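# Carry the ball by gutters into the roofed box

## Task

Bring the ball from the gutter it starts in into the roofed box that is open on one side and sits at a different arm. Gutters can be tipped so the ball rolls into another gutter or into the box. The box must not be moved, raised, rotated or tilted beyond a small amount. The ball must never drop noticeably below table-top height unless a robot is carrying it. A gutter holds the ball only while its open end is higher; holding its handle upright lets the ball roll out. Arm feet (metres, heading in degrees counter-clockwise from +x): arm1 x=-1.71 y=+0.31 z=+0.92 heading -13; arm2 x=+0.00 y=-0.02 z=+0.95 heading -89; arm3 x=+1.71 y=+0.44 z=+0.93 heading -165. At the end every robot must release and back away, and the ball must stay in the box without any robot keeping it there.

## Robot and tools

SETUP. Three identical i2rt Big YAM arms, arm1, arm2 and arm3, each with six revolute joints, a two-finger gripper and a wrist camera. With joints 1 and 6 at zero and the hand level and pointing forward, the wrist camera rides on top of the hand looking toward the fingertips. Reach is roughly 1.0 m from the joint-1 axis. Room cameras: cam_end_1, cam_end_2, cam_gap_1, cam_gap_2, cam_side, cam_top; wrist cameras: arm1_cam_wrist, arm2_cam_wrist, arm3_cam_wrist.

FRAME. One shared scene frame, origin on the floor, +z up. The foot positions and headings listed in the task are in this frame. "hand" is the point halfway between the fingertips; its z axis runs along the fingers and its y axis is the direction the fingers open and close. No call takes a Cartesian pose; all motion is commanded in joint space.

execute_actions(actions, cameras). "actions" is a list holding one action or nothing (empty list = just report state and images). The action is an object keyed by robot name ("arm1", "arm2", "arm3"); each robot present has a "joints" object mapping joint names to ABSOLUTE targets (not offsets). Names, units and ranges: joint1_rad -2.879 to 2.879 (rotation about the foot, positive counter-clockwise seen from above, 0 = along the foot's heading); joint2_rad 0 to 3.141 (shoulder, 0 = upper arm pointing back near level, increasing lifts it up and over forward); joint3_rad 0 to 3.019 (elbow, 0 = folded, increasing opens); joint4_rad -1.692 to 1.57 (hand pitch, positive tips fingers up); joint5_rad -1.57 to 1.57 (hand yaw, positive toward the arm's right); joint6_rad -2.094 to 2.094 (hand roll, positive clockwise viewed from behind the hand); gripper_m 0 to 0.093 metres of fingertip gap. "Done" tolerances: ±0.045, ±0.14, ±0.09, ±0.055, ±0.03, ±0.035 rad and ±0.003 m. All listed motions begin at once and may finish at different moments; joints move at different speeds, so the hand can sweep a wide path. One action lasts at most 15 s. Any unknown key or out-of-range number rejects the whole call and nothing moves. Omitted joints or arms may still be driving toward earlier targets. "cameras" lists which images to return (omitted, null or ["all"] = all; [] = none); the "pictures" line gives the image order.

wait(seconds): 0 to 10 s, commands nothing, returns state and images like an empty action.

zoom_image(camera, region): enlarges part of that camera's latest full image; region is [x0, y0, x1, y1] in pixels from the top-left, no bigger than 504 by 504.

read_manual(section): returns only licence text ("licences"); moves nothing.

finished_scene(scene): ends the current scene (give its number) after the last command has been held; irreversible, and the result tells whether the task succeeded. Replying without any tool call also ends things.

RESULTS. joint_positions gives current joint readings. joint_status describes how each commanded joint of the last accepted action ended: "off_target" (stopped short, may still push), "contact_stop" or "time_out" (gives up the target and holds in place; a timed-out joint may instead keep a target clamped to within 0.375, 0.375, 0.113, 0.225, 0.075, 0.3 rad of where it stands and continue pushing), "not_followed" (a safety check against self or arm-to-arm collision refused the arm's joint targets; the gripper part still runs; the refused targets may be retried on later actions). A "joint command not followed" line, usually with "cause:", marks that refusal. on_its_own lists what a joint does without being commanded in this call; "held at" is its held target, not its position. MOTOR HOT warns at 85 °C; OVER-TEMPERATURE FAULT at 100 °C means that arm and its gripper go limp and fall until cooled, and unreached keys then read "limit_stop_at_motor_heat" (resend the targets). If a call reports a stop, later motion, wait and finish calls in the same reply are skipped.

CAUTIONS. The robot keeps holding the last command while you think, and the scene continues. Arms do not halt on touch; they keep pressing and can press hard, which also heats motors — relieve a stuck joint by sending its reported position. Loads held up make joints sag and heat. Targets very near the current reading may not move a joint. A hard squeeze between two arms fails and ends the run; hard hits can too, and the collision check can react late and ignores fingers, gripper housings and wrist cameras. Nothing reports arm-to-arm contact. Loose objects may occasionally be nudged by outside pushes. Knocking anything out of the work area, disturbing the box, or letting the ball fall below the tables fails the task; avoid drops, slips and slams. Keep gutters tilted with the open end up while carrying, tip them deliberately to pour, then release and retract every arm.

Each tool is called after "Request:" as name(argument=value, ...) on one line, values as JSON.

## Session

Request:
execute_actions(actions=[], cameras=["cam_end_1","cam_end_2","cam_side","cam_top"])

Scene clock: 0.00 s.
arm1.joint_positions: joint1_rad=+0.274 joint2_rad=+0.365 joint3_rad=+1.664 joint4_rad=-1.606 joint5_rad=-0.144 joint6_rad=-0.010 gripper_m=+0.094
arm1.joint_status: not commanded
arm1.hand: x=-1.6971 y=+0.3301 z=+1.5441 quat_wxyz=(-0.594, +0.062, -0.799, -0.071) (m; scene frame)
arm2.joint_positions: joint1_rad=+0.426 joint2_rad=+0.414 joint3_rad=+1.580 joint4_rad=-1.327 joint5_rad=+0.212 joint6_rad=+0.421 gripper_m=+0.094
arm2.joint_status: not commanded
arm2.hand: x=+0.0156 y=-0.1173 z=+1.6078 quat_wxyz=(-0.575, -0.575, -0.495, +0.306) (m; scene frame)
arm3.joint_positions: joint1_rad=+0.611 joint2_rad=+0.633 joint3_rad=+1.352 joint4_rad=-1.548 joint5_rad=+0.219 joint6_rad=-0.664 gripper_m=+0.095
arm3.joint_status: not commanded
arm3.hand: x=+1.5579 y=+0.3071 z=+1.4122 quat_wxyz=(+0.068, -0.691, -0.617, +0.371) (m; scene frame)
pictures: cam_end_1, cam_end_2, cam_side, cam_top
Images, in order (width x height): cam_end_1 896x504, cam_end_2 896x504, cam_side 896x504, cam_top 896x504.

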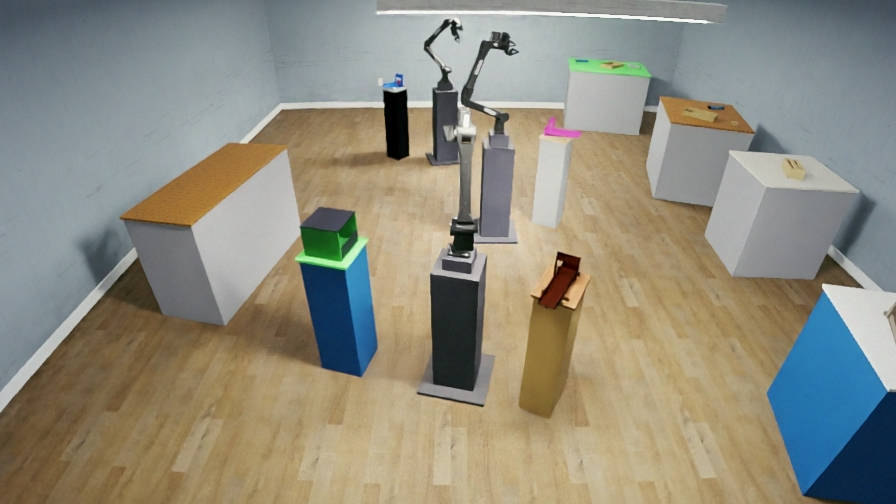

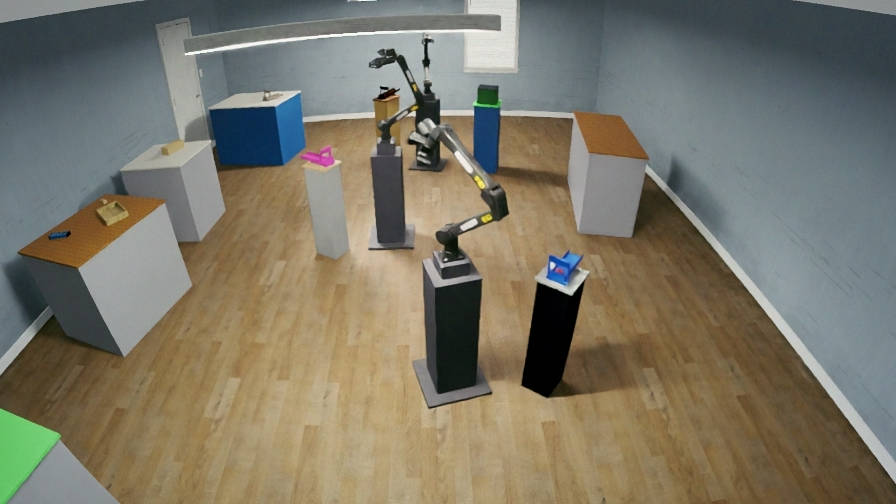

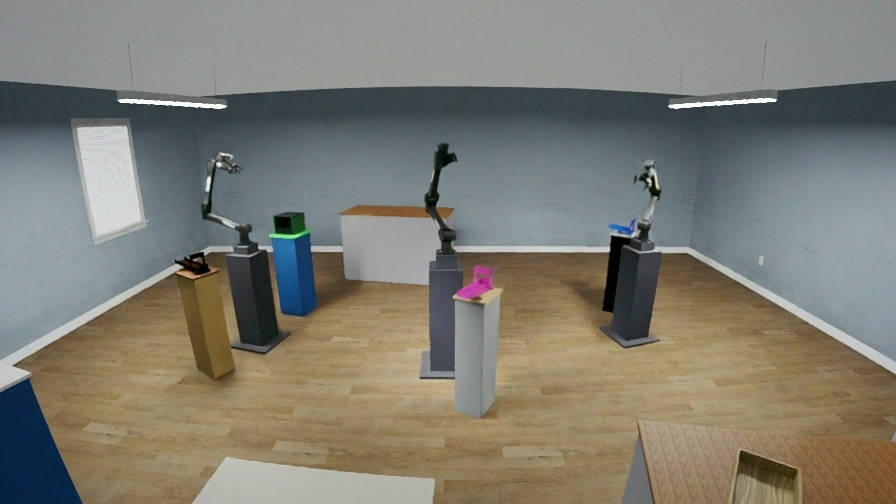

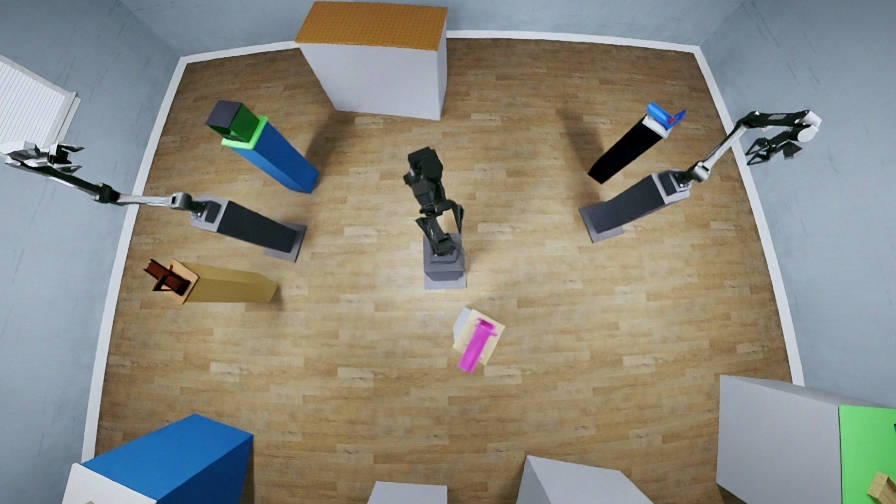

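Request:
execute_actions(actions=[{"arm1":{"joints":{"joint1_rad":-1.47,"joint2_rad":1.75,"joint3_rad":1.57,"joint4_rad":-1.38,"joint5_rad":0,"joint6_rad":0}},"arm2":{"joints":{"joint1_rad":0.5,"joint2_rad":1.7,"joint3_rad":1.5,"joint4_rad":-1.36,"joint5_rad":0,"joint6_rad":0}},"arm3":{"joints":{"joint1_rad":-2.06,"joint2_rad":1.7,"joint3_rad":1.5,"joint4_rad":-1.36,"joint5_rad":0,"joint6_rad":0}}}], cameras=["arm1_cam_wrist","arm2_cam_wrist","arm3_cam_wrist"])

Scene clock: 2.53 s.
arm1.joint_positions: joint1_rad=-1.475 joint2_rad=+1.749 joint3_rad=+1.564 joint4_rad=-1.379 joint5_rad=+0.001 joint6_rad=-0.005 gripper_m=+0.094
arm1.joint_status: all done
arm1.hand: x=-1.7890 y=-0.2197 z=+1.0900 quat_wxyz=(-0.003, -0.751, -0.660, -0.005) (m; scene frame)
arm2.joint_positions: joint1_rad=+0.494 joint2_rad=+1.712 joint3_rad=+1.490 joint4_rad=-1.346 joint5_rad=+0.003 joint6_rad=+0.016 gripper_m=+0.094
arm2.joint_status: all done
arm2.hand: x=+0.2518 y=-0.4737 z=+1.1157 quat_wxyz=(+0.004, -0.514, -0.858, +0.009) (m; scene frame)
arm3.joint_positions: joint1_rad=-2.068 joint2_rad=+1.719 joint3_rad=+1.487 joint4_rad=-1.355 joint5_rad=-0.001 joint6_rad=-0.008 gripper_m=+0.095
arm3.joint_status: all done
arm3.hand: x=+1.8357 y=+0.9423 z=+1.0914 quat_wxyz=(-0.009, -0.623, +0.782, +0.001) (m; scene frame)
pictures: arm1_cam_wrist, arm2_cam_wrist, arm3_cam_wrist
Images, in order (width x height): arm1_cam_wrist 616x616, arm2_cam_wrist 616x616, arm3_cam_wrist 616x616.

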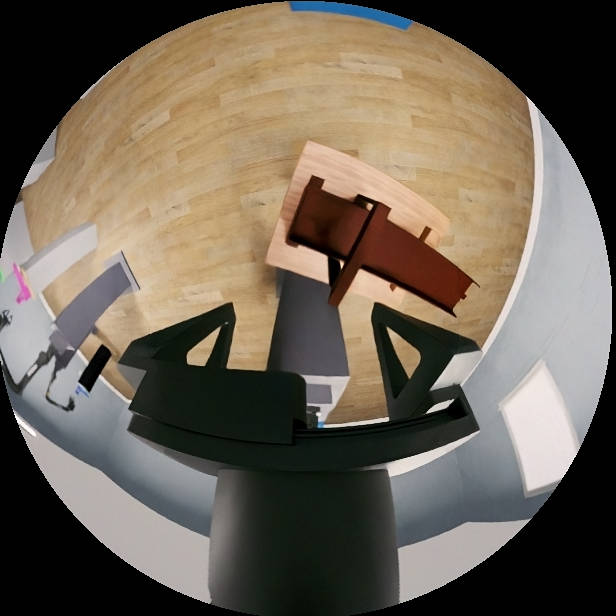

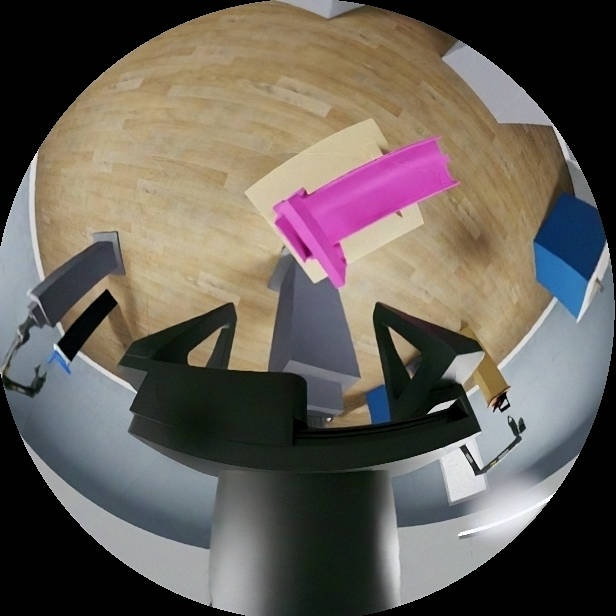

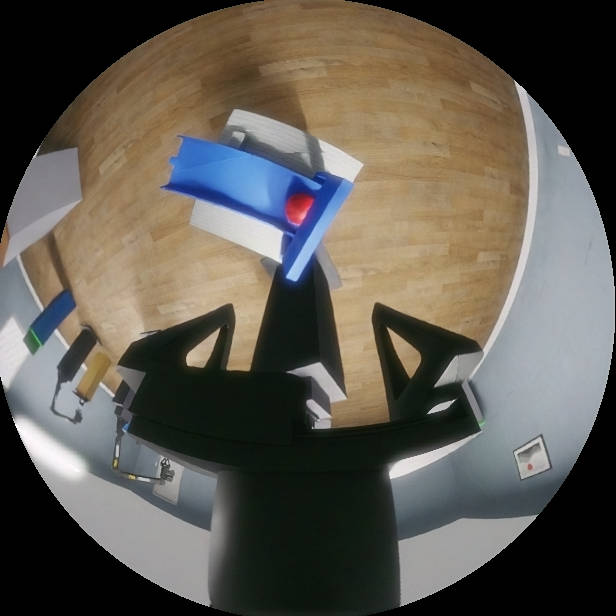

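Request:
execute_actions(actions=[{"arm1":{"joints":{"joint2_rad":1.88,"joint3_rad":1.54,"joint4_rad":-1.33,"joint5_rad":0.31,"joint6_rad":0.35}},"arm2":{"joints":{"joint1_rad":0.565,"joint2_rad":1.76,"joint3_rad":1.29,"joint4_rad":-0.94,"joint5_rad":0.3,"joint6_rad":-0.36}},"arm3":{"joints":{"joint1_rad":-2.19,"joint2_rad":1.76,"joint3_rad":1.35,"joint4_rad":-1.0,"joint5_rad":-0.3,"joint6_rad":0.3}}}], cameras=["arm1_cam_wrist","arm2_cam_wrist","arm3_cam_wrist"])

Scene clock: 4.23 s.
arm1.joint_positions: joint1_rad=-1.475 joint2_rad=+1.879 joint3_rad=+1.537 joint4_rad=-1.343 joint5_rad=+0.308 joint6_rad=+0.342 gripper_m=+0.094
arm1.joint_status: all done
arm1.hand: x=-1.8398 y=-0.2135 z=+1.0209 quat_wxyz=(+0.140, -0.838, -0.522, +0.076) (m; scene frame)
arm2.joint_positions: joint1_rad=+0.571 joint2_rad=+1.776 joint3_rad=+1.283 joint4_rad=-0.959 joint5_rad=+0.297 joint6_rad=-0.343 gripper_m=+0.094
arm2.joint_status: all done
arm2.hand: x=+0.2506 y=-0.4937 z=+1.0202 quat_wxyz=(+0.051, -0.320, -0.933, +0.159) (m; scene frame)
arm3.joint_positions: joint1_rad=-2.197 joint2_rad=+1.762 joint3_rad=+1.339 joint4_rad=-1.015 joint5_rad=-0.296 joint6_rad=+0.290 gripper_m=+0.095
arm3.joint_status: all done
arm3.hand: x=+1.8611 y=+0.9671 z=+1.0263 quat_wxyz=(-0.055, -0.445, +0.880, +0.157) (m; scene frame)
pictures: arm1_cam_wrist, arm2_cam_wrist, arm3_cam_wrist
Images, in order (width x height): arm1_cam_wrist 616x616, arm2_cam_wrist 616x616, arm3_cam_wrist 616x616.

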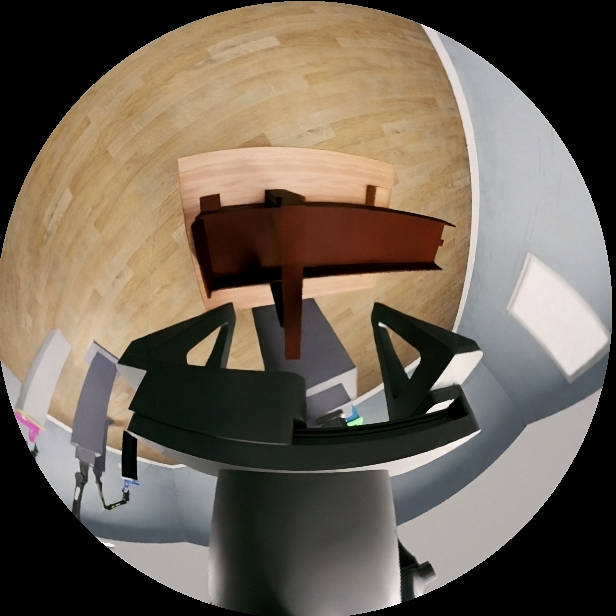

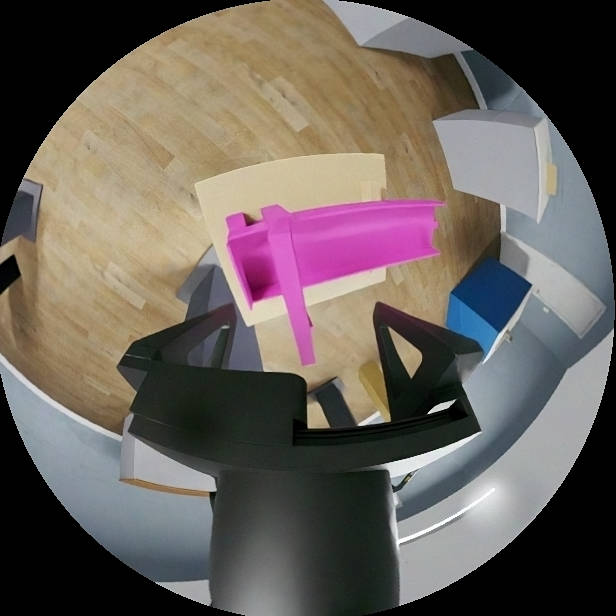

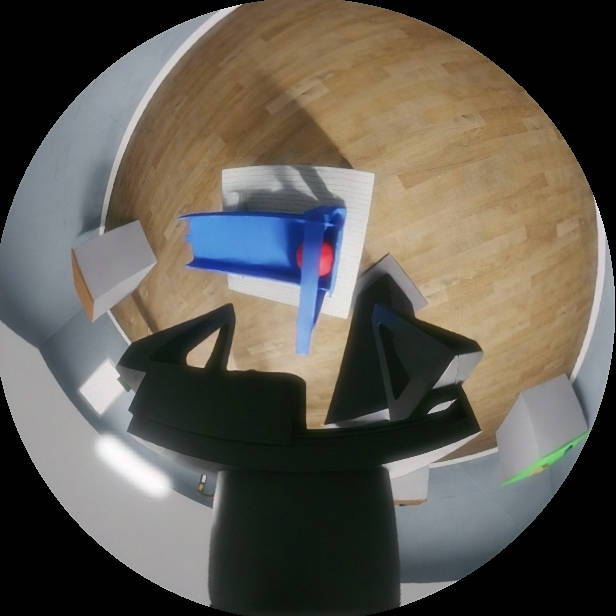

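Request:
execute_actions(actions=[{"arm1":{"joints":{"joint2_rad":1.945,"joint3_rad":1.465,"joint4_rad":-1.2}},"arm2":{"joints":{"joint2_rad":1.83,"joint3_rad":1.215,"joint4_rad":-0.815,"joint6_rad":-0.5}},"arm3":{"joints":{"joint1_rad":-2.16,"joint2_rad":1.84,"joint3_rad":1.24,"joint4_rad":-0.815,"joint6_rad":0.4}}}], cameras=["arm1_cam_wrist","arm2_cam_wrist","arm3_cam_wrist"])

Scene clock: 5.57 s.
arm1.joint_positions: joint1_rad=-1.475 joint2_rad=+1.933 joint3_rad=+1.468 joint4_rad=-1.214 joint5_rad=+0.309 joint6_rad=+0.343 gripper_m=+0.094
arm1.joint_status: all done
arm1.hand: x=-1.8393 y=-0.2137 z=+0.9672 quat_wxyz=(+0.138, -0.838, -0.521, +0.078) (m; scene frame)
arm2.joint_positions: joint1_rad=+0.571 joint2_rad=+1.838 joint3_rad=+1.213 joint4_rad=-0.834 joint5_rad=+0.298 joint6_rad=-0.483 gripper_m=+0.094
arm2.joint_status: all done
arm2.hand: x=+0.2463 y=-0.4889 z=+0.9679 quat_wxyz=(+0.064, -0.254, -0.953, +0.153) (m; scene frame)
arm3.joint_positions: joint1_rad=-2.162 joint2_rad=+1.848 joint3_rad=+1.227 joint4_rad=-0.829 joint5_rad=-0.297 joint6_rad=+0.390 gripper_m=+0.095
arm3.joint_status: all done
arm3.hand: x=+1.8384 y=+0.9625 z=+0.9475 quat_wxyz=(-0.070, -0.416, +0.894, +0.149) (m; scene frame)
pictures: arm1_cam_wrist, arm2_cam_wrist, arm3_cam_wrist
Images, in order (width x height): arm1_cam_wrist 616x616, arm2_cam_wrist 616x616, arm3_cam_wrist 616x616.

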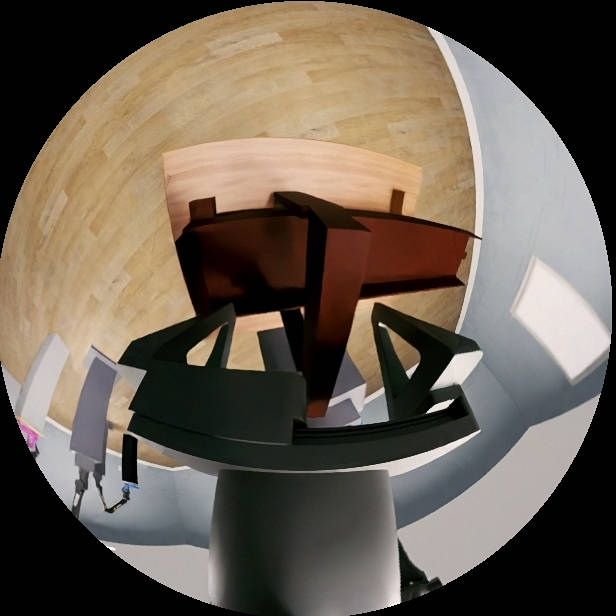

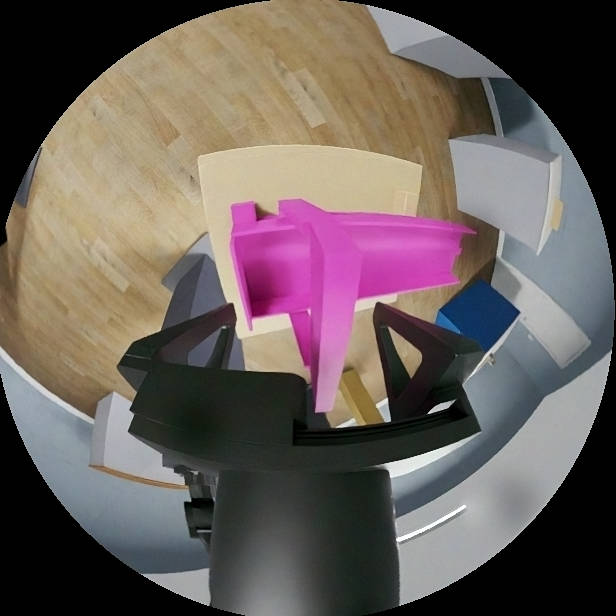

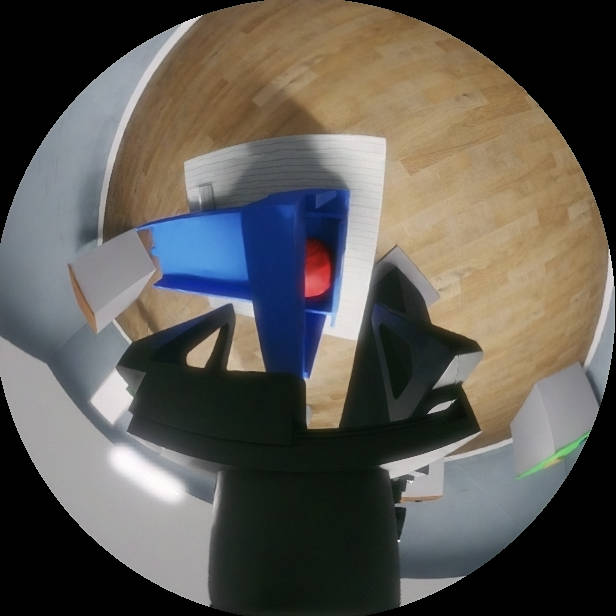

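Request:
execute_actions(actions=[{"arm1":{"joints":{"joint5_rad":0.38}},"arm2":{"joints":{"joint5_rad":0.37}},"arm3":{"joints":{"joint5_rad":-0.37}}}], cameras=[])

Request:
execute_actions(actions=[{"arm1":{"joints":{"gripper_m":0}},"arm2":{"joints":{"gripper_m":0}},"arm3":{"joints":{"gripper_m":0}}}], cameras=[])

Request:
execute_actions(actions=[{"arm1":{"joints":{"joint2_rad":1.65,"joint4_rad":-1.4}},"arm2":{"joints":{"joint2_rad":1.56,"joint4_rad":-1.0}},"arm3":{"joints":{"joint2_rad":1.57,"joint4_rad":-0.9,"joint5_rad":-0.5}}}], cameras=["arm3_cam_wrist","cam_side"])

Request:
execute_actions(actions=[{"arm1":{"joints":{"joint1_rad":0.07,"joint4_rad":-0.9,"joint5_rad":0,"joint6_rad":-1.57}},"arm2":{"joints":{"joint1_rad":1.8,"joint4_rad":-0.8,"joint5_rad":0,"joint6_rad":-1.57}},"arm3":{"joints":{"joint4_rad":-0.55,"joint6_rad":0.9}}}], cameras=[])

Request:
execute_actions(actions=[{"arm2":{"joints":{"joint2_rad":2.1,"joint3_rad":1.72,"joint4_rad":-0.6}},"arm1":{"joints":{"joint2_rad":2.07,"joint3_rad":1.66,"joint4_rad":-0.6}},"arm3":{"joints":{"joint5_rad":0,"joint6_rad":1.57}}}], cameras=["arm3_cam_wrist"])

Request:
execute_actions(actions=[{"arm3":{"joints":{"joint1_rad":0.0}}}], cameras=["cam_side","cam_gap_2"])

Request:
zoom_image(camera="cam_side", region=[430, 160, 670, 290])

Scene clock: 6.47 s.
arm1.joint_positions: joint1_rad=-1.475 joint2_rad=+1.933 joint3_rad=+1.468 joint4_rad=-1.214 joint5_rad=+0.378 joint6_rad=+0.343 gripper_m=+0.094
arm1.joint_status: all done
arm1.hand: x=-1.8505 y=-0.2126 z=+0.9711 quat_wxyz=(+0.159, -0.832, -0.520, +0.104) (m; scene frame)
arm2.joint_positions: joint1_rad=+0.571 joint2_rad=+1.838 joint3_rad=+1.213 joint4_rad=-0.834 joint5_rad=+0.367 joint6_rad=-0.484 gripper_m=+0.094
arm2.joint_status: all done
arm2.hand: x=+0.2367 y=-0.4947 z=+0.9719 quat_wxyz=(+0.087, -0.254, -0.947, +0.178) (m; scene frame)
arm3.joint_positions: joint1_rad=-2.162 joint2_rad=+1.848 joint3_rad=+1.227 joint4_rad=-0.829 joint5_rad=-0.366 joint6_rad=+0.390 gripper_m=+0.095
arm3.joint_status: all done
arm3.hand: x=+1.8277 y=+0.9657 z=+0.9515 quat_wxyz=(-0.095, -0.415, +0.888, +0.172) (m; scene frame)
pictures: none
No camera images: the call's "cameras" was empty. Leave "cameras" out to get every camera's image.

Scene clock: 7.37 s.
arm1.joint_positions: joint1_rad=-1.471 joint2_rad=+1.922 joint3_rad=+1.468 joint4_rad=-1.209 joint5_rad=+0.376 joint6_rad=+0.345 gripper_m=+0.011
arm1.joint_status: gripper_m off_target (ended at +0.011, target +0.000)
arm1.hand: x=-1.8484 y=-0.2152 z=+0.9765 quat_wxyz=(+0.152, -0.834, -0.520, +0.109) (m; scene frame)
arm2.joint_positions: joint1_rad=+0.573 joint2_rad=+1.831 joint3_rad=+1.213 joint4_rad=-0.831 joint5_rad=+0.364 joint6_rad=-0.490 gripper_m=+0.011
arm2.joint_status: gripper_m off_target (ended at +0.011, target +0.000)
arm2.hand: x=+0.2385 y=-0.4949 z=+0.9750 quat_wxyz=(+0.083, -0.251, -0.948, +0.179) (m; scene frame)
arm3.joint_positions: joint1_rad=-2.161 joint2_rad=+1.848 joint3_rad=+1.226 joint4_rad=-0.828 joint5_rad=-0.366 joint6_rad=+0.394 gripper_m=+0.011
arm3.joint_status: gripper_m off_target (ended at +0.011, target +0.000)
arm3.hand: x=+1.8273 y=+0.9657 z=+0.9513 quat_wxyz=(-0.095, -0.414, +0.889, +0.172) (m; scene frame)
pictures: none
No camera images: the call's "cameras" was empty. Leave "cameras" out to get every camera's image.

Scene clock: 8.73 s.
arm1.joint_positions: joint1_rad=-1.471 joint2_rad=+1.648 joint3_rad=+1.450 joint4_rad=-1.387 joint5_rad=+0.376 joint6_rad=+0.346 gripper_m=+0.011
arm1.joint_status: all done
arm1.hand: x=-1.8440 y=-0.1691 z=+1.1084 quat_wxyz=(+0.122, -0.839, -0.514, +0.133) (m; scene frame)
arm2.joint_positions: joint1_rad=+0.573 joint2_rad=+1.563 joint3_rad=+1.201 joint4_rad=-0.987 joint5_rad=+0.365 joint6_rad=-0.490 gripper_m=+0.011
arm2.joint_status: all done
arm2.hand: x=+0.2241 y=-0.4698 z=+1.0960 quat_wxyz=(+0.047, -0.258, -0.941, +0.212) (m; scene frame)
arm3.joint_positions: joint1_rad=-2.161 joint2_rad=+1.572 joint3_rad=+1.215 joint4_rad=-0.896 joint5_rad=-0.493 joint6_rad=+0.396 gripper_m=+0.011
arm3.joint_status: all done
arm3.hand: x=+1.8062 y=+0.9608 z=+1.0919 quat_wxyz=(-0.075, -0.428, +0.856, +0.281) (m; scene frame)
pictures: arm3_cam_wrist, cam_side
Images, in order (width x height): arm3_cam_wrist 616x616, cam_side 896x504.

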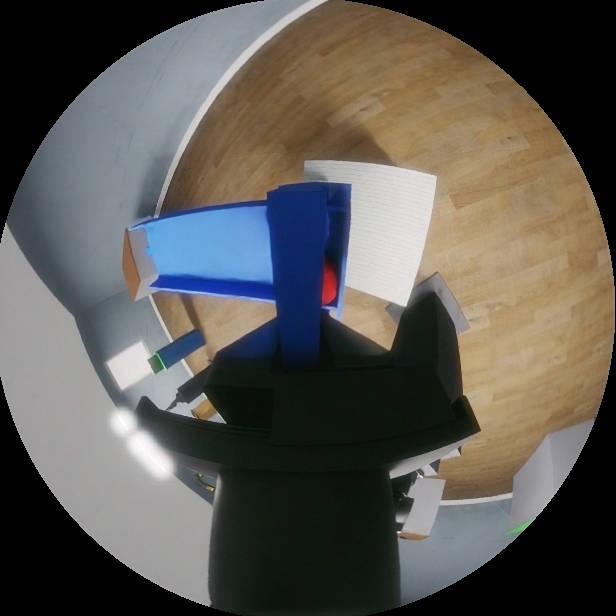

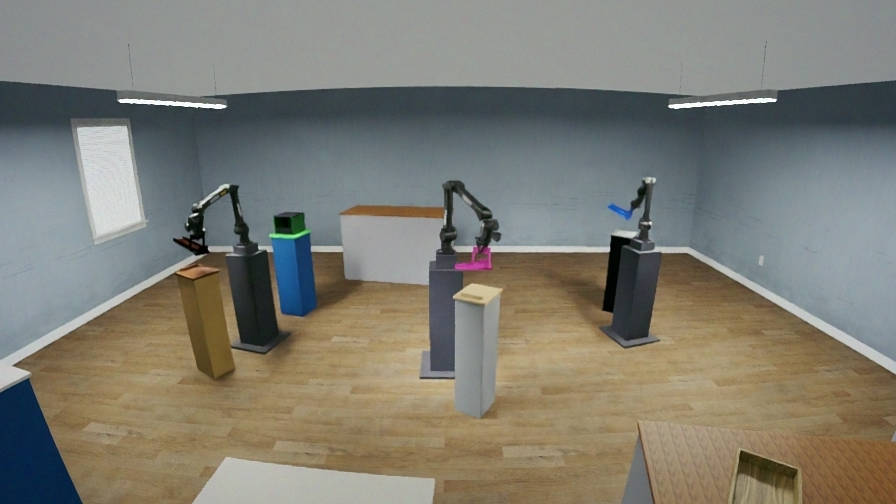

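Scene clock: 11.03 s.
arm1.joint_positions: joint1_rad=+0.074 joint2_rad=+1.655 joint3_rad=+1.450 joint4_rad=-0.911 joint5_rad=-0.001 joint6_rad=-1.563 gripper_m=+0.011
arm1.joint_status: all done
arm1.hand: x=-1.1219 y=+0.2140 z=+1.1309 quat_wxyz=(-0.155, +0.628, -0.743, +0.172) (m; scene frame)
arm2.joint_positions: joint1_rad=+1.806 joint2_rad=+1.569 joint3_rad=+1.201 joint4_rad=-0.817 joint5_rad=-0.001 joint6_rad=-1.555 gripper_m=+0.011
arm2.joint_status: all done
arm2.hand: x=+0.5236 y=+0.1087 z=+1.0851 quat_wxyz=(-0.145, +0.771, -0.610, +0.113) (m; scene frame)
arm3.joint_positions: joint1_rad=-2.161 joint2_rad=+1.572 joint3_rad=+1.215 joint4_rad=-0.580 joint5_rad=-0.493 joint6_rad=+0.893 gripper_m=+0.011
arm3.joint_status: all done
arm3.hand: x=+1.8268 y=+1.0203 z=+1.1244 quat_wxyz=(-0.062, -0.234, +0.893, +0.380) (m; scene frame)
pictures: none
No camera images: the call's "cameras" was empty. Leave "cameras" out to get every camera's image.

Scene clock: 12.70 s.
arm1.joint_positions: joint1_rad=+0.074 joint2_rad=+2.090 joint3_rad=+1.629 joint4_rad=-0.627 joint5_rad=-0.001 joint6_rad=-1.564 gripper_m=+0.011
arm1.joint_status: all done
arm1.hand: x=-0.9994 y=+0.1964 z=+0.9668 quat_wxyz=(-0.164, +0.627, -0.740, +0.182) (m; scene frame)
arm2.joint_positions: joint1_rad=+1.806 joint2_rad=+2.138 joint3_rad=+1.650 joint4_rad=-0.620 joint5_rad=-0.001 joint6_rad=-1.556 gripper_m=+0.011
arm2.joint_status: all done
arm2.hand: x=+0.7077 y=+0.1545 z=+0.9526 quat_wxyz=(-0.175, +0.765, -0.605, +0.136) (m; scene frame)
arm3.joint_positions: joint1_rad=-2.161 joint2_rad=+1.572 joint3_rad=+1.215 joint4_rad=-0.579 joint5_rad=-0.004 joint6_rad=+1.562 gripper_m=+0.011
arm3.joint_status: all done
arm3.hand: x=+1.9070 y=+1.0062 z=+1.1072 quat_wxyz=(+0.045, +0.152, +0.938, +0.310) (m; scene frame)
pictures: arm3_cam_wrist
Images, in order (width x height): arm3_cam_wrist 616x616.

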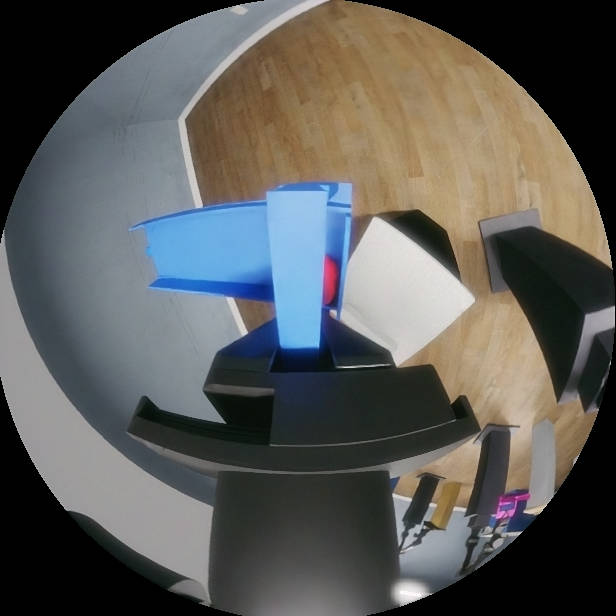

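Scene clock: 14.87 s.
arm1.joint_positions: joint1_rad=+0.074 joint2_rad=+2.090 joint3_rad=+1.629 joint4_rad=-0.627 joint5_rad=-0.001 joint6_rad=-1.564 gripper_m=+0.011
arm1.joint_status: not commanded
arm1.hand: x=-0.9994 y=+0.1964 z=+0.9668 quat_wxyz=(-0.164, +0.627, -0.740, +0.182) (m; scene frame)
arm2.joint_positions: joint1_rad=+1.806 joint2_rad=+2.138 joint3_rad=+1.650 joint4_rad=-0.620 joint5_rad=-0.001 joint6_rad=-1.556 gripper_m=+0.011
arm2.joint_status: not commanded
arm2.hand: x=+0.7077 y=+0.1545 z=+0.9526 quat_wxyz=(-0.175, +0.765, -0.605, +0.136) (m; scene frame)
arm3.joint_positions: joint1_rad=+0.008 joint2_rad=+1.580 joint3_rad=+1.215 joint4_rad=-0.567 joint5_rad=-0.004 joint6_rad=+1.566 gripper_m=+0.011
arm3.joint_status: all done
arm3.hand: x=+1.1421 y=+0.2838 z=+1.1079 quat_wxyz=(-0.251, -0.758, +0.570, +0.194) (m; scene frame)
pictures: cam_gap_2, cam_side
Images, in order (width x height): cam_gap_2 896x504, cam_side 896x504.

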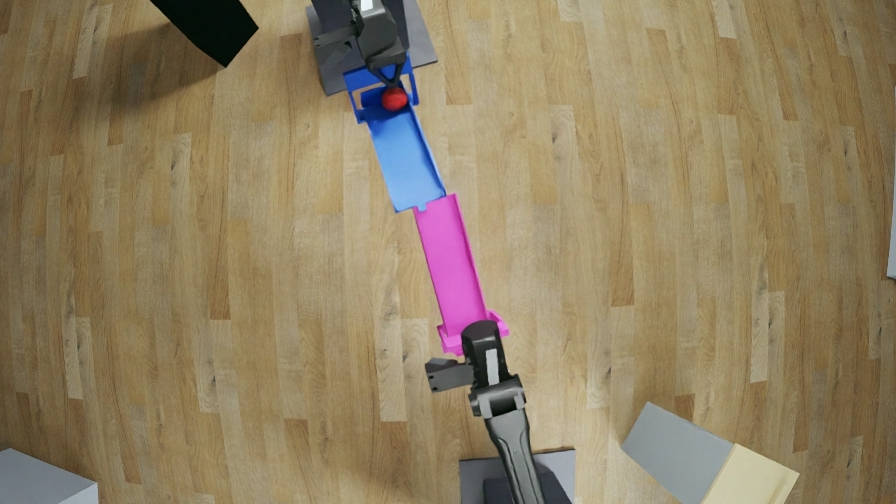

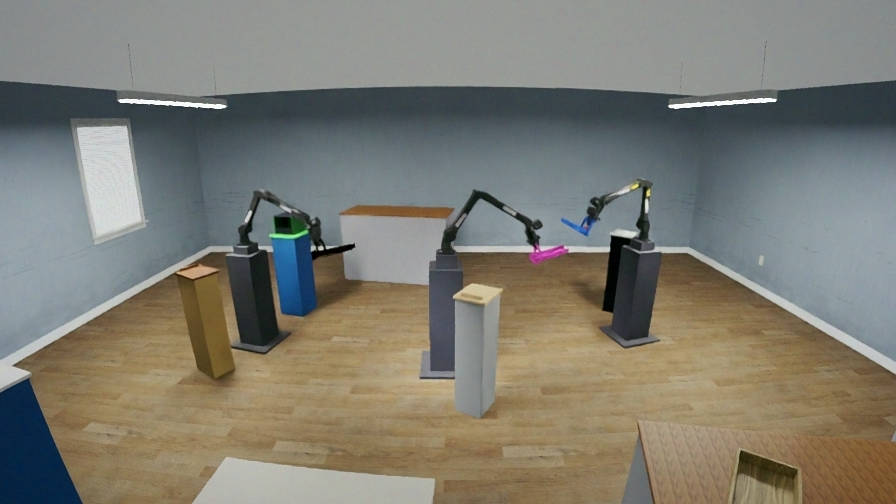

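Region (430, 160, 670, 290) of cam_side's 896x504 image, scaled by 2.100, with more detail than that image has; it fills the top 273 rows of this view, and the rest is white.

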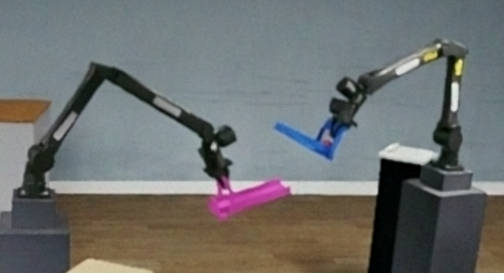

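Request:
execute_actions(actions=[{"arm3":{"joints":{"joint1_rad":0.04,"joint2_rad":1.98,"joint3_rad":2.0,"joint4_rad":-1.12}}}], cameras=["cam_side","cam_gap_2"])

Request:
zoom_image(camera="cam_side", region=[430, 160, 670, 290])

Scene clock: 16.60 s.
arm1.joint_positions: joint1_rad=+0.074 joint2_rad=+2.090 joint3_rad=+1.629 joint4_rad=-0.627 joint5_rad=-0.001 joint6_rad=-1.564 gripper_m=+0.011
arm1.joint_status: not commanded
arm1.hand: x=-0.9994 y=+0.1964 z=+0.9668 quat_wxyz=(-0.164, +0.627, -0.740, +0.182) (m; scene frame)
arm2.joint_positions: joint1_rad=+1.806 joint2_rad=+2.138 joint3_rad=+1.650 joint4_rad=-0.620 joint5_rad=-0.001 joint6_rad=-1.556 gripper_m=+0.011
arm2.joint_status: not commanded
arm2.hand: x=+0.7077 y=+0.1545 z=+0.9526 quat_wxyz=(-0.175, +0.765, -0.605, +0.136) (m; scene frame)
arm3.joint_positions: joint1_rad=+0.037 joint2_rad=+1.990 joint3_rad=+1.954 joint4_rad=-1.116 joint5_rad=-0.003 joint6_rad=+1.566 gripper_m=+0.011
arm3.joint_status: all done
arm3.hand: x=+1.0296 y=+0.2307 z=+1.1448 quat_wxyz=(-0.169, -0.789, +0.577, +0.128) (m; scene frame)
pictures: cam_gap_2, cam_side
Images, in order (width x height): cam_gap_2 896x504, cam_side 896x504.

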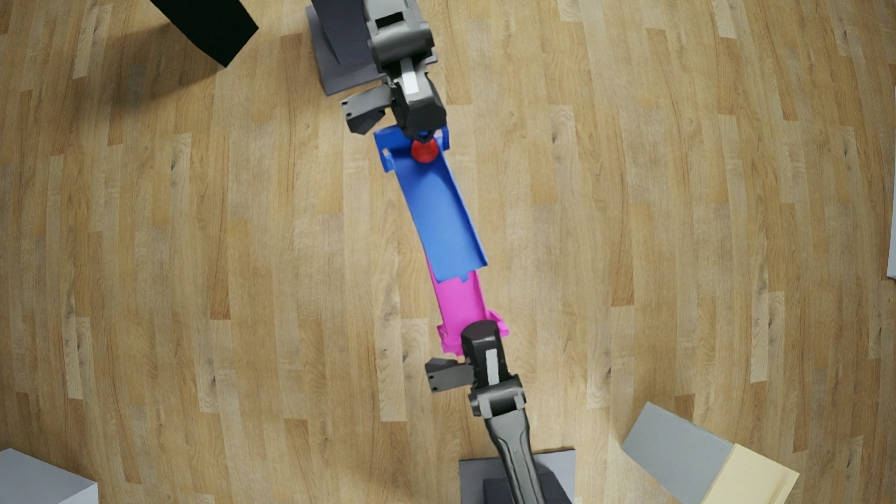

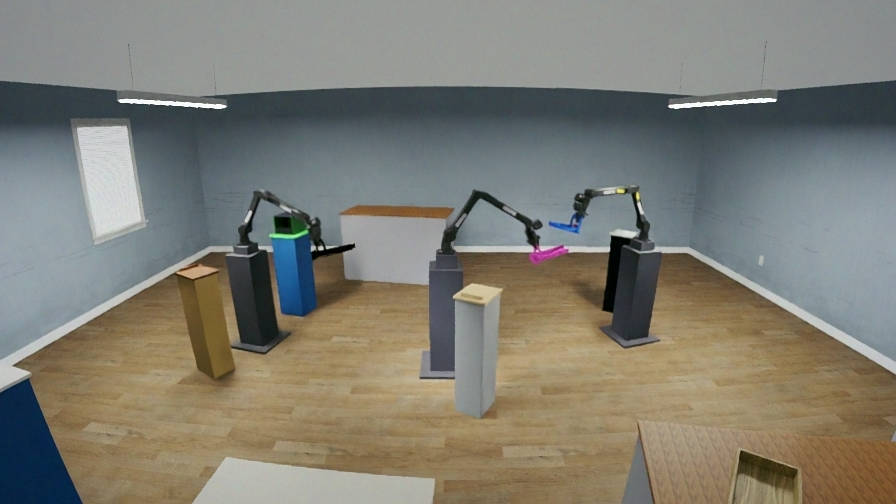

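Region (430, 160, 670, 290) of cam_side's 896x504 image, scaled by 2.100, with more detail than that image has; it fills the top 273 rows of this view, and the rest is white.

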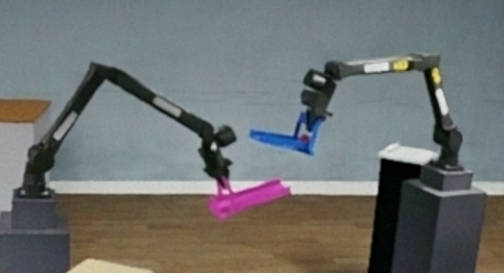

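Request:
execute_actions(actions=[{"arm3":{"joints":{"joint1_rad":0.018,"joint2_rad":2.06}}}], cameras=[])

Request:
execute_actions(actions=[{"arm3":{"joints":{"joint4_rad":-1.34}}}], cameras=[])

Request:
wait(seconds=1.5)

Scene clock: 17.90 s.
arm1.joint_positions: joint1_rad=+0.074 joint2_rad=+2.090 joint3_rad=+1.629 joint4_rad=-0.627 joint5_rad=-0.001 joint6_rad=-1.564 gripper_m=+0.011
arm1.joint_status: not commanded
arm1.hand: x=-0.9994 y=+0.1964 z=+0.9668 quat_wxyz=(-0.164, +0.627, -0.740, +0.182) (m; scene frame)
arm2.joint_positions: joint1_rad=+1.806 joint2_rad=+2.138 joint3_rad=+1.650 joint4_rad=-0.620 joint5_rad=-0.001 joint6_rad=-1.556 gripper_m=+0.011
arm2.joint_status: not commanded
arm2.hand: x=+0.7077 y=+0.1545 z=+0.9526 quat_wxyz=(-0.175, +0.765, -0.605, +0.136) (m; scene frame)
arm3.joint_positions: joint1_rad=+0.024 joint2_rad=+2.080 joint3_rad=+1.954 joint4_rad=-1.116 joint5_rad=-0.003 joint6_rad=+1.566 gripper_m=+0.011
arm3.joint_status: all done
arm3.hand: x=+1.0222 y=+0.2385 z=+1.0818 quat_wxyz=(-0.132, -0.792, +0.587, +0.103) (m; scene frame)
pictures: none
No camera images: the call's "cameras" was empty. Leave "cameras" out to get every camera's image.

Scene clock: 18.80 s.
arm1.joint_positions: joint1_rad=+0.074 joint2_rad=+2.090 joint3_rad=+1.629 joint4_rad=-0.627 joint5_rad=-0.001 joint6_rad=-1.564 gripper_m=+0.011
arm1.joint_status: not commanded
arm1.hand: x=-0.9994 y=+0.1964 z=+0.9668 quat_wxyz=(-0.164, +0.627, -0.740, +0.182) (m; scene frame)
arm2.joint_positions: joint1_rad=+1.806 joint2_rad=+2.138 joint3_rad=+1.650 joint4_rad=-0.620 joint5_rad=-0.001 joint6_rad=-1.556 gripper_m=+0.011
arm2.joint_status: not commanded
arm2.hand: x=+0.7077 y=+0.1545 z=+0.9526 quat_wxyz=(-0.175, +0.765, -0.605, +0.136) (m; scene frame)
arm3.joint_positions: joint1_rad=+0.024 joint2_rad=+2.080 joint3_rad=+1.954 joint4_rad=-1.332 joint5_rad=-0.003 joint6_rad=+1.566 gripper_m=+0.011
arm3.joint_status: all done
arm3.hand: x=+1.0715 y=+0.2532 z=+1.0699 quat_wxyz=(-0.047, -0.801, +0.595, +0.039) (m; scene frame)
pictures: none
No camera images: the call's "cameras" was empty. Leave "cameras" out to get every camera's image.

Scene clock: 20.30 s.
arm1.joint_positions: joint1_rad=+0.074 joint2_rad=+2.090 joint3_rad=+1.629 joint4_rad=-0.627 joint5_rad=-0.001 joint6_rad=-1.564 gripper_m=+0.011
arm1.joint_status: not commanded
arm1.hand: x=-0.9994 y=+0.1964 z=+0.9668 quat_wxyz=(-0.164, +0.627, -0.740, +0.182) (m; scene frame)
arm2.joint_positions: joint1_rad=+1.805 joint2_rad=+2.138 joint3_rad=+1.650 joint4_rad=-0.620 joint5_rad=+0.001 joint6_rad=-1.558 gripper_m=+0.011
arm2.joint_status: not commanded
arm2.hand: x=+0.7079 y=+0.1539 z=+0.9526 quat_wxyz=(-0.174, +0.765, -0.604, +0.137) (m; scene frame)
arm3.joint_positions: joint1_rad=+0.024 joint2_rad=+2.080 joint3_rad=+1.954 joint4_rad=-1.332 joint5_rad=-0.003 joint6_rad=+1.566 gripper_m=+0.011
arm3.joint_status: all done
arm3.hand: x=+1.0717 y=+0.2533 z=+1.0698 quat_wxyz=(-0.047, -0.801, +0.595, +0.038) (m; scene frame)
wait: 1.50 s; at rest by 0.27 s
pictures: arm1_cam_wrist, arm2_cam_wrist, arm3_cam_wrist, cam_end_1, cam_end_2, cam_gap_1, cam_gap_2, cam_side, cam_top
Images, in order (width x height): arm1_cam_wrist 616x616, arm2_cam_wrist 616x616, arm3_cam_wrist 616x616, cam_end_1 896x504, cam_end_2 896x504, cam_gap_1 896x504, cam_gap_2 896x504, cam_side 896x504, cam_top 896x504.

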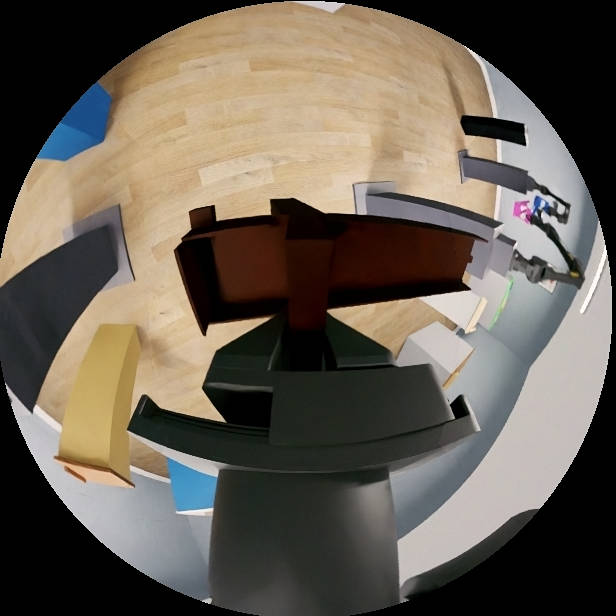

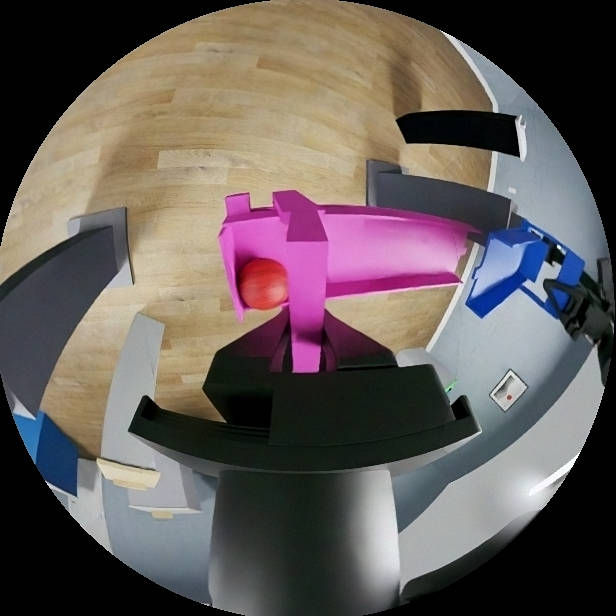

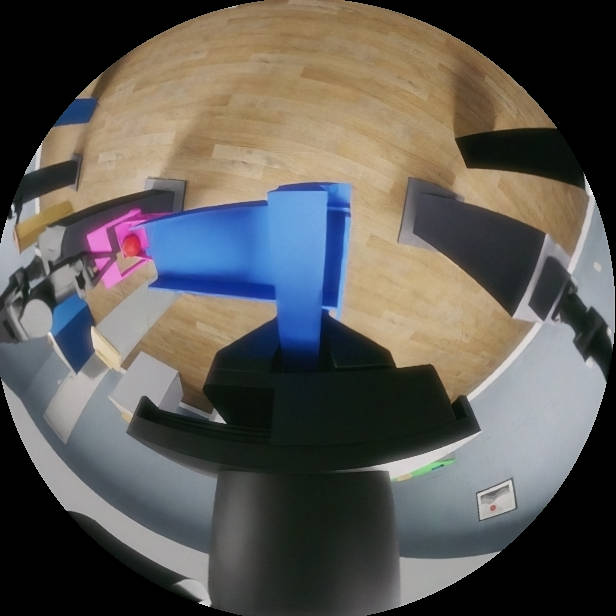

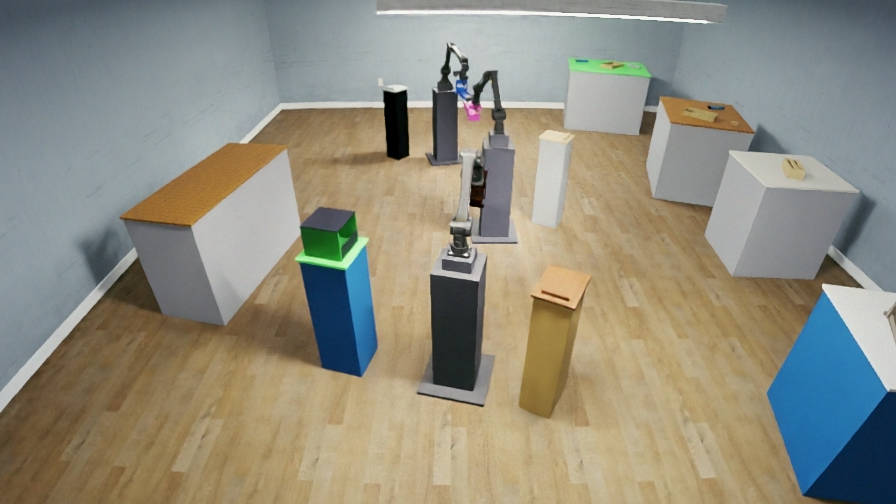

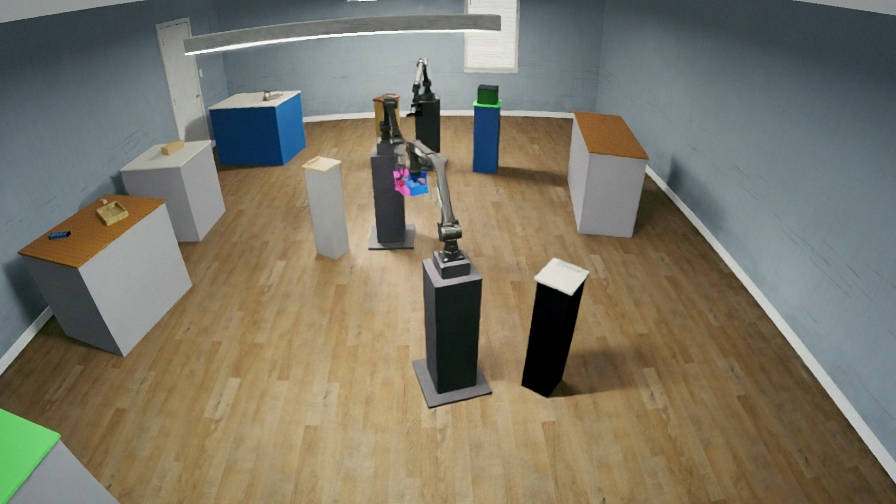

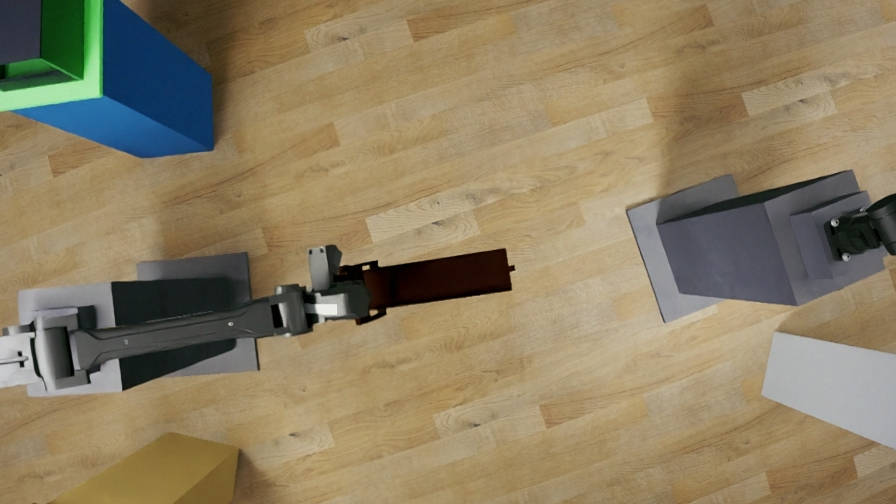

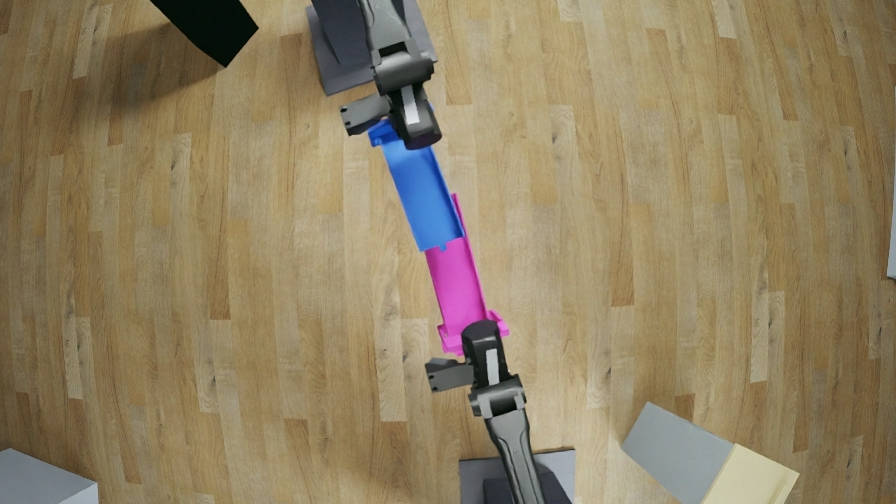

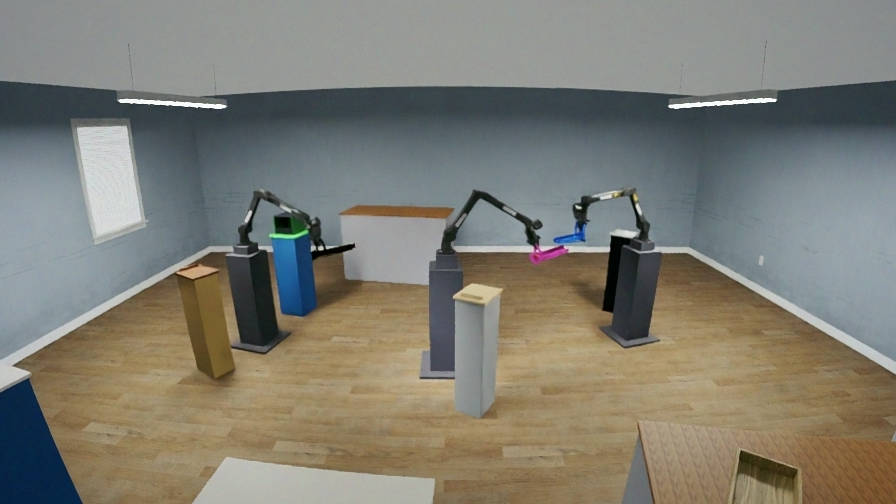

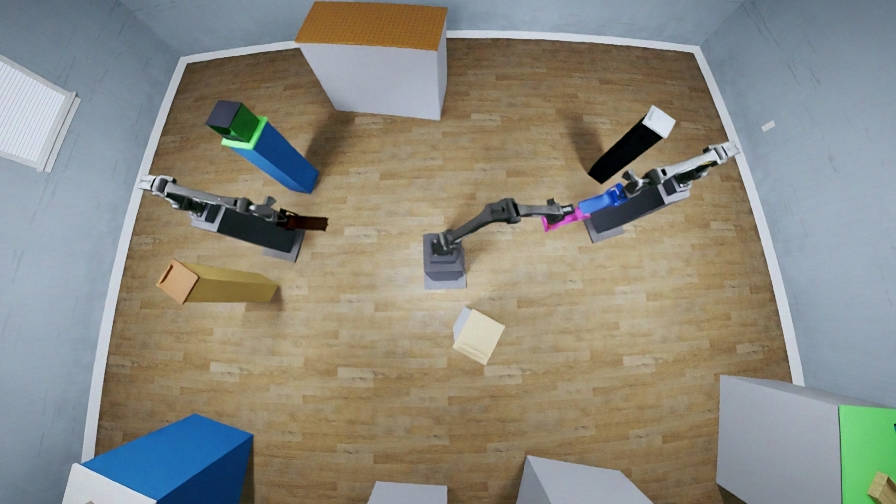

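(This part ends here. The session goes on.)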